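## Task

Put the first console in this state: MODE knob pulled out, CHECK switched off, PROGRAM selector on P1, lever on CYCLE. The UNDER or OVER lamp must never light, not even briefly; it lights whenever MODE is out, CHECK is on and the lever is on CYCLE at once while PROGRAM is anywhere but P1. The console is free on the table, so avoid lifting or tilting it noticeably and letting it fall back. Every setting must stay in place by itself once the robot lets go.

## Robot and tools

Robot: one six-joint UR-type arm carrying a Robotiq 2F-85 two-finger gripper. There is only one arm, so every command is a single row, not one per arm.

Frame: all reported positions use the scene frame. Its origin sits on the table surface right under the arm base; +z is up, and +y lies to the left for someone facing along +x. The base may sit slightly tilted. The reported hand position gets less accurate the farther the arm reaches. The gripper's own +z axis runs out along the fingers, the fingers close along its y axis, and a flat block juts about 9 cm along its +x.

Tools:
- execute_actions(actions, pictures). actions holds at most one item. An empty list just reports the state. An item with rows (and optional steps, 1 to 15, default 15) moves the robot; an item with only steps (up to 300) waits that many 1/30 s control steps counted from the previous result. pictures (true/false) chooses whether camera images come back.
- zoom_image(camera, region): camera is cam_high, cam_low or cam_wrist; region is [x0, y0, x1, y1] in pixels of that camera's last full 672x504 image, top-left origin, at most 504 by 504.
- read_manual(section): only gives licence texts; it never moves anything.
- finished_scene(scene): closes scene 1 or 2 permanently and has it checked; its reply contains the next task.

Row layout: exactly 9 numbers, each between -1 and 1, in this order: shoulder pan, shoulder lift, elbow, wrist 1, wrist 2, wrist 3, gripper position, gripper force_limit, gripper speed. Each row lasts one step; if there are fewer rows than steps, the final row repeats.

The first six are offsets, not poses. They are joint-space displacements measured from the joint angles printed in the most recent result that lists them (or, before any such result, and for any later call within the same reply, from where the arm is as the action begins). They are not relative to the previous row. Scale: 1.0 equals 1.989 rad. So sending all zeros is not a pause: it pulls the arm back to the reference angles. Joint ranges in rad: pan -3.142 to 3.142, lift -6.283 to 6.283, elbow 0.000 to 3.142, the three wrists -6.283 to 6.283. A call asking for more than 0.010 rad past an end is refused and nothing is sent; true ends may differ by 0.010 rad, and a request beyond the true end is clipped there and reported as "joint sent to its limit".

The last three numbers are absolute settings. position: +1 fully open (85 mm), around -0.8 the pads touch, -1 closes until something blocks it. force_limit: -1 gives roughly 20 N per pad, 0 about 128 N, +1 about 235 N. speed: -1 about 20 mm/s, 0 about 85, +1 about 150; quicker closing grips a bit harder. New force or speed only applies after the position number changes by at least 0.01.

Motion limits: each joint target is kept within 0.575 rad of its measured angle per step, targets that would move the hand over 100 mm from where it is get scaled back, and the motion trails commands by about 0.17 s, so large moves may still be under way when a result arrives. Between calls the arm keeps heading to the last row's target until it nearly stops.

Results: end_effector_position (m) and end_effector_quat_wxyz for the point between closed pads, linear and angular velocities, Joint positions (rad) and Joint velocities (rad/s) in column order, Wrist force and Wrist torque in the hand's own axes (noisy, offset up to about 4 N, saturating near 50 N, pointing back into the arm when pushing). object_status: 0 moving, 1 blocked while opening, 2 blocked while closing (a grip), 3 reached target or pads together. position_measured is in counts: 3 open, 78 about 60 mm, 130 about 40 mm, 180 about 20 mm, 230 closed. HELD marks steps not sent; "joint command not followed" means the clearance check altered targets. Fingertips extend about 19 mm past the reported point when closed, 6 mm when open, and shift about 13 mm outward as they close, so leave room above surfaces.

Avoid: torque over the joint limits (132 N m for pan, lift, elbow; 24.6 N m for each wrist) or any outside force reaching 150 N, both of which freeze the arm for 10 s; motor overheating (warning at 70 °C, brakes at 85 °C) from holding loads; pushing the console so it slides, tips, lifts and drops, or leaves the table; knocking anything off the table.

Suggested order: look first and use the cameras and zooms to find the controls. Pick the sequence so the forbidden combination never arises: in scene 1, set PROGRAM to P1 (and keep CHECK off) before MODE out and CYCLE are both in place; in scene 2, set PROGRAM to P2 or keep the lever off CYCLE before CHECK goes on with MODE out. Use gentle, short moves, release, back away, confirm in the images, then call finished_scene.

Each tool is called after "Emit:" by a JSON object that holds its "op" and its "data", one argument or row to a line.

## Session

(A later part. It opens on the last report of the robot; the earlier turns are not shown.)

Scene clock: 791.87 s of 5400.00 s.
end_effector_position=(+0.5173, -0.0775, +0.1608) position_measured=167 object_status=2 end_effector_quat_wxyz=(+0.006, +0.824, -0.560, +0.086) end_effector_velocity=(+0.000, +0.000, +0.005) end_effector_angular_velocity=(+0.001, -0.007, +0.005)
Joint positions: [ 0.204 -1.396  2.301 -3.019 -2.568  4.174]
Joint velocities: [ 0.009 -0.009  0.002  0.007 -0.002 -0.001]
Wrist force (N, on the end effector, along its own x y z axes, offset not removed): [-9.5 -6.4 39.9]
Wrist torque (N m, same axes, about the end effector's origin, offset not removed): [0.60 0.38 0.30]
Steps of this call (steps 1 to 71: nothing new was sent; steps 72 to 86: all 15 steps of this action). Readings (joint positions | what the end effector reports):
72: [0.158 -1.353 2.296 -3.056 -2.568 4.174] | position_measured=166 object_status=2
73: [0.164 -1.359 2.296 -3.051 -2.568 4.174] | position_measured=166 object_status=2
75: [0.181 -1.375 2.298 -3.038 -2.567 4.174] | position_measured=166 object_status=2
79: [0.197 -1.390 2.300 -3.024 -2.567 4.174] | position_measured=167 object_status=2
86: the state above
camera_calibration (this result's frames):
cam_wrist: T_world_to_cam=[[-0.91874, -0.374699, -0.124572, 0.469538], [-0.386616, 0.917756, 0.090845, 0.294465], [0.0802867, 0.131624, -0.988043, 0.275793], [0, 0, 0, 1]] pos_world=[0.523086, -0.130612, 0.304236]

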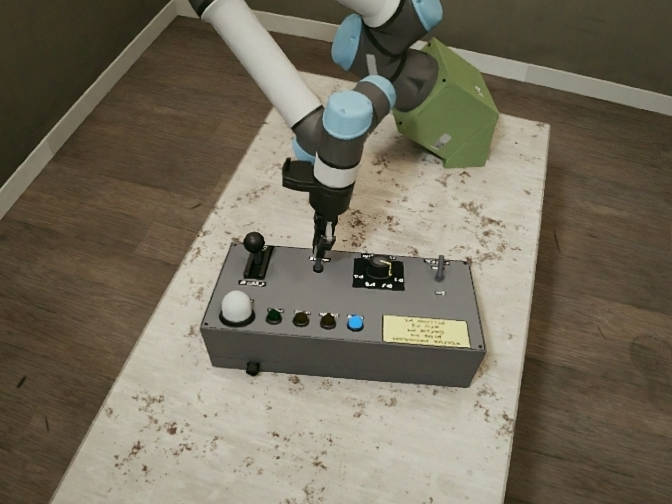

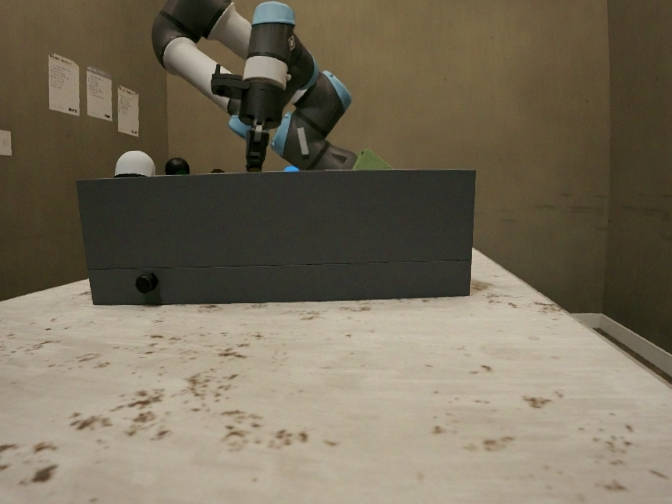

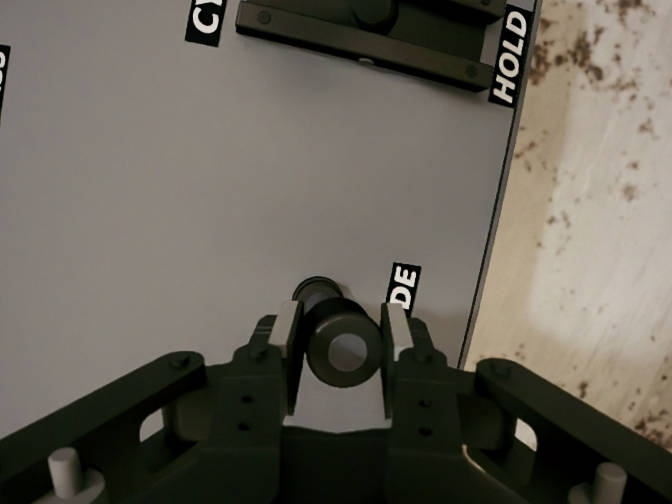

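Lamp on, but console is lifted slightly; lower a bit, then release.

Emit:
{"op": "execute_actions", "data": {
  "actions": [
    {"rows": [[-0.009,0.0085,-0.001,-0.0075,0,0,-1,-0.5,0]], "steps": 15}
  ],
  "pictures": false
}}

Emit:
{"op": "execute_actions", "data": {
  "actions": [
    {"rows": [[0,0,0,0,0,0,1,0,1]], "steps": 15}
  ],
  "pictures": false
}}

Emit:
{"op": "execute_actions", "data": {
  "actions": [
    {"rows": [[0.06,-0.07,0.018,0.052,0,0,1,0,1]], "steps": 15}
  ]
}}

Scene clock: 796.37 s of 5400.00 s.
end_effector_position=(+0.5166, -0.0790, +0.1514) position_measured=167 object_status=2 end_effector_quat_wxyz=(+0.012, +0.822, -0.564, +0.082) end_effector_velocity=(+0.000, -0.001, -0.002) end_effector_angular_velocity=(-0.001, +0.002, -0.003)
Joint positions: [ 0.186 -1.38   2.3   -3.033 -2.568  4.174]
Joint velocities: [-0.004  0.002 -0.001 -0.003  0.    -0.   ]
Wrist force (N, on the end effector, along its own x y z axes, offset not removed): [-10.4 34.4 -0.9]
Wrist torque (N m, same axes, about the end effector's origin, offset not removed): [1.47 -0.89 0.16]
Steps of this call (steps 1 to 15: the robot went on to your last target; steps 16 to 90: nothing new was sent; then 1.00 s passed at rest; steps 91 to 105: all 15 steps of this action). Readings (joint positions | what the end effector reports):
91: [0.204 -1.397 2.302 -3.018 -2.568 4.174] | position_measured=167 object_status=2
92: [0.202 -1.394 2.302 -3.021 -2.568 4.174] | position_measured=167 object_status=2
94: [0.195 -1.388 2.301 -3.026 -2.568 4.174] | position_measured=167 object_status=2
98: [0.189 -1.382 2.300 -3.031 -2.568 4.174] | position_measured=167 object_status=2
105: the state above

Scene clock: 796.87 s of 5400.00 s.
end_effector_position=(+0.5168, -0.0791, +0.1513) position_measured=11 object_status=0 end_effector_quat_wxyz=(+0.012, +0.821, -0.564, +0.082) end_effector_velocity=(-0.000, +0.000, +0.000) end_effector_angular_velocity=(+0.000, +0.001, -0.000)
Joint positions: [ 0.186 -1.38   2.299 -3.034 -2.568  4.174]
Joint velocities: [ 0.    -0.     0.     0.002 -0.     0.002]
Wrist force (N, on the end effector, along its own x y z axes, offset not removed): [-0.8 -1.5 1.2]
Wrist torque (N m, same axes, about the end effector's origin, offset not removed): [-0.52 0.22 0.10]
Steps of this call (steps 1 to 15: all 15 steps of this action). Readings (joint positions | what the end effector reports):
1: [0.186 -1.380 2.300 -3.033 -2.568 4.174] | position_measured=167 object_status=0
2: [0.186 -1.380 2.300 -3.034 -2.568 4.174] | position_measured=166 object_status=0
4: [0.186 -1.380 2.299 -3.034 -2.568 4.174] | position_measured=148 object_status=0
8: [0.186 -1.380 2.299 -3.034 -2.568 4.174] | position_measured=97 object_status=0
15: the state above

Scene clock: 797.37 s of 5400.00 s.
end_effector_position=(+0.5084, -0.0747, +0.2159) position_measured=3 object_status=3 end_effector_quat_wxyz=(-0.030, +0.836, -0.537, +0.107) end_effector_velocity=(-0.002, -0.000, +0.013) end_effector_angular_velocity=(+0.008, -0.019, +0.011)
Joint positions: [ 0.303 -1.516  2.334 -2.933 -2.568  4.174]
Joint velocities: [ 0.024 -0.03   0.006  0.021  0.     0.   ]
Wrist force (N, on the end effector, along its own x y z axes, offset not removed): [0.5 0.3 0.5]
Wrist torque (N m, same axes, about the end effector's origin, offset not removed): [0.07 0.02 0.16]
Steps of this call (steps 1 to 15: all 15 steps of this action). Readings (joint positions | what the end effector reports):
1: [0.187 -1.381 2.300 -3.033 -2.568 4.174] | position_measured=7 object_status=0
2: [0.196 -1.389 2.305 -3.024 -2.568 4.174] | position_measured=5 object_status=0
4: [0.237 -1.436 2.318 -2.988 -2.568 4.174] | position_measured=4 object_status=0
8: [0.284 -1.493 2.330 -2.948 -2.568 4.174] | position_measured=3 object_status=0
15: the state above
camera_calibration (this result's frames):
cam_wrist: T_world_to_cam=[[-0.883327, -0.422528, -0.202988, 0.464674], [-0.446418, 0.890354, 0.0893333, 0.312114], [0.142985, 0.169528, -0.975098, 0.298714], [0, 0, 0, 1]] pos_world=[0.50708, -0.132195, 0.357716]

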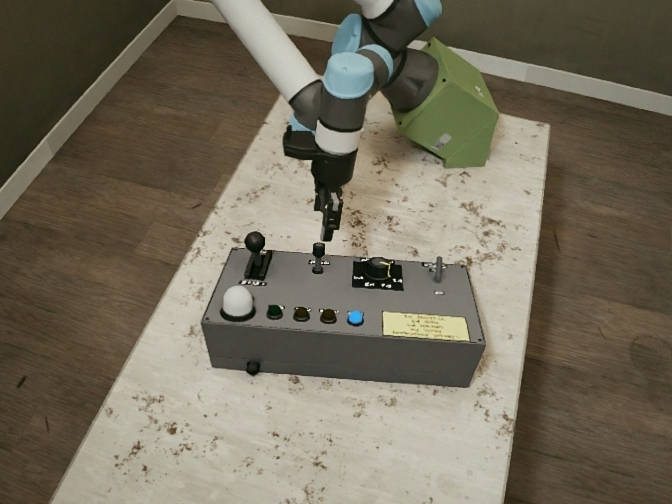

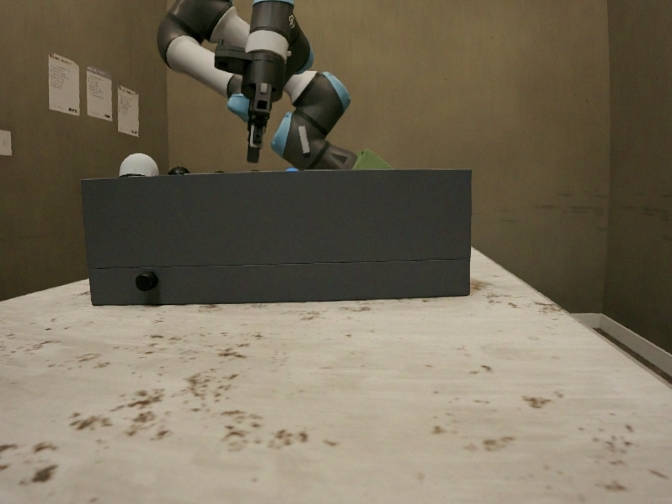

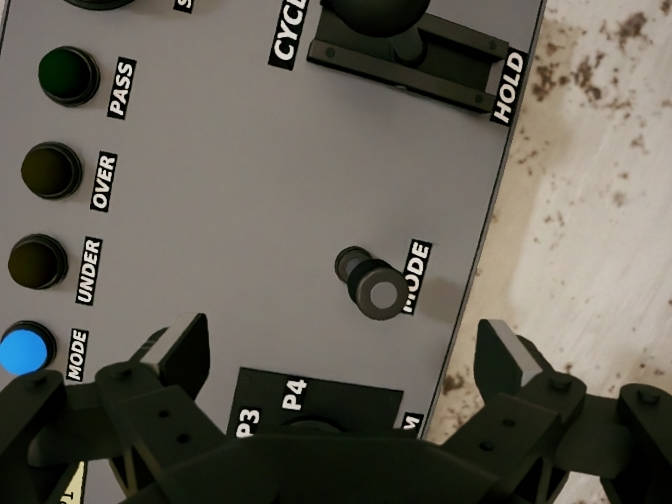

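Emit:
{"op": "finished_scene", "data": {
  "scene": 1
}}

The scene is finished: the task was done.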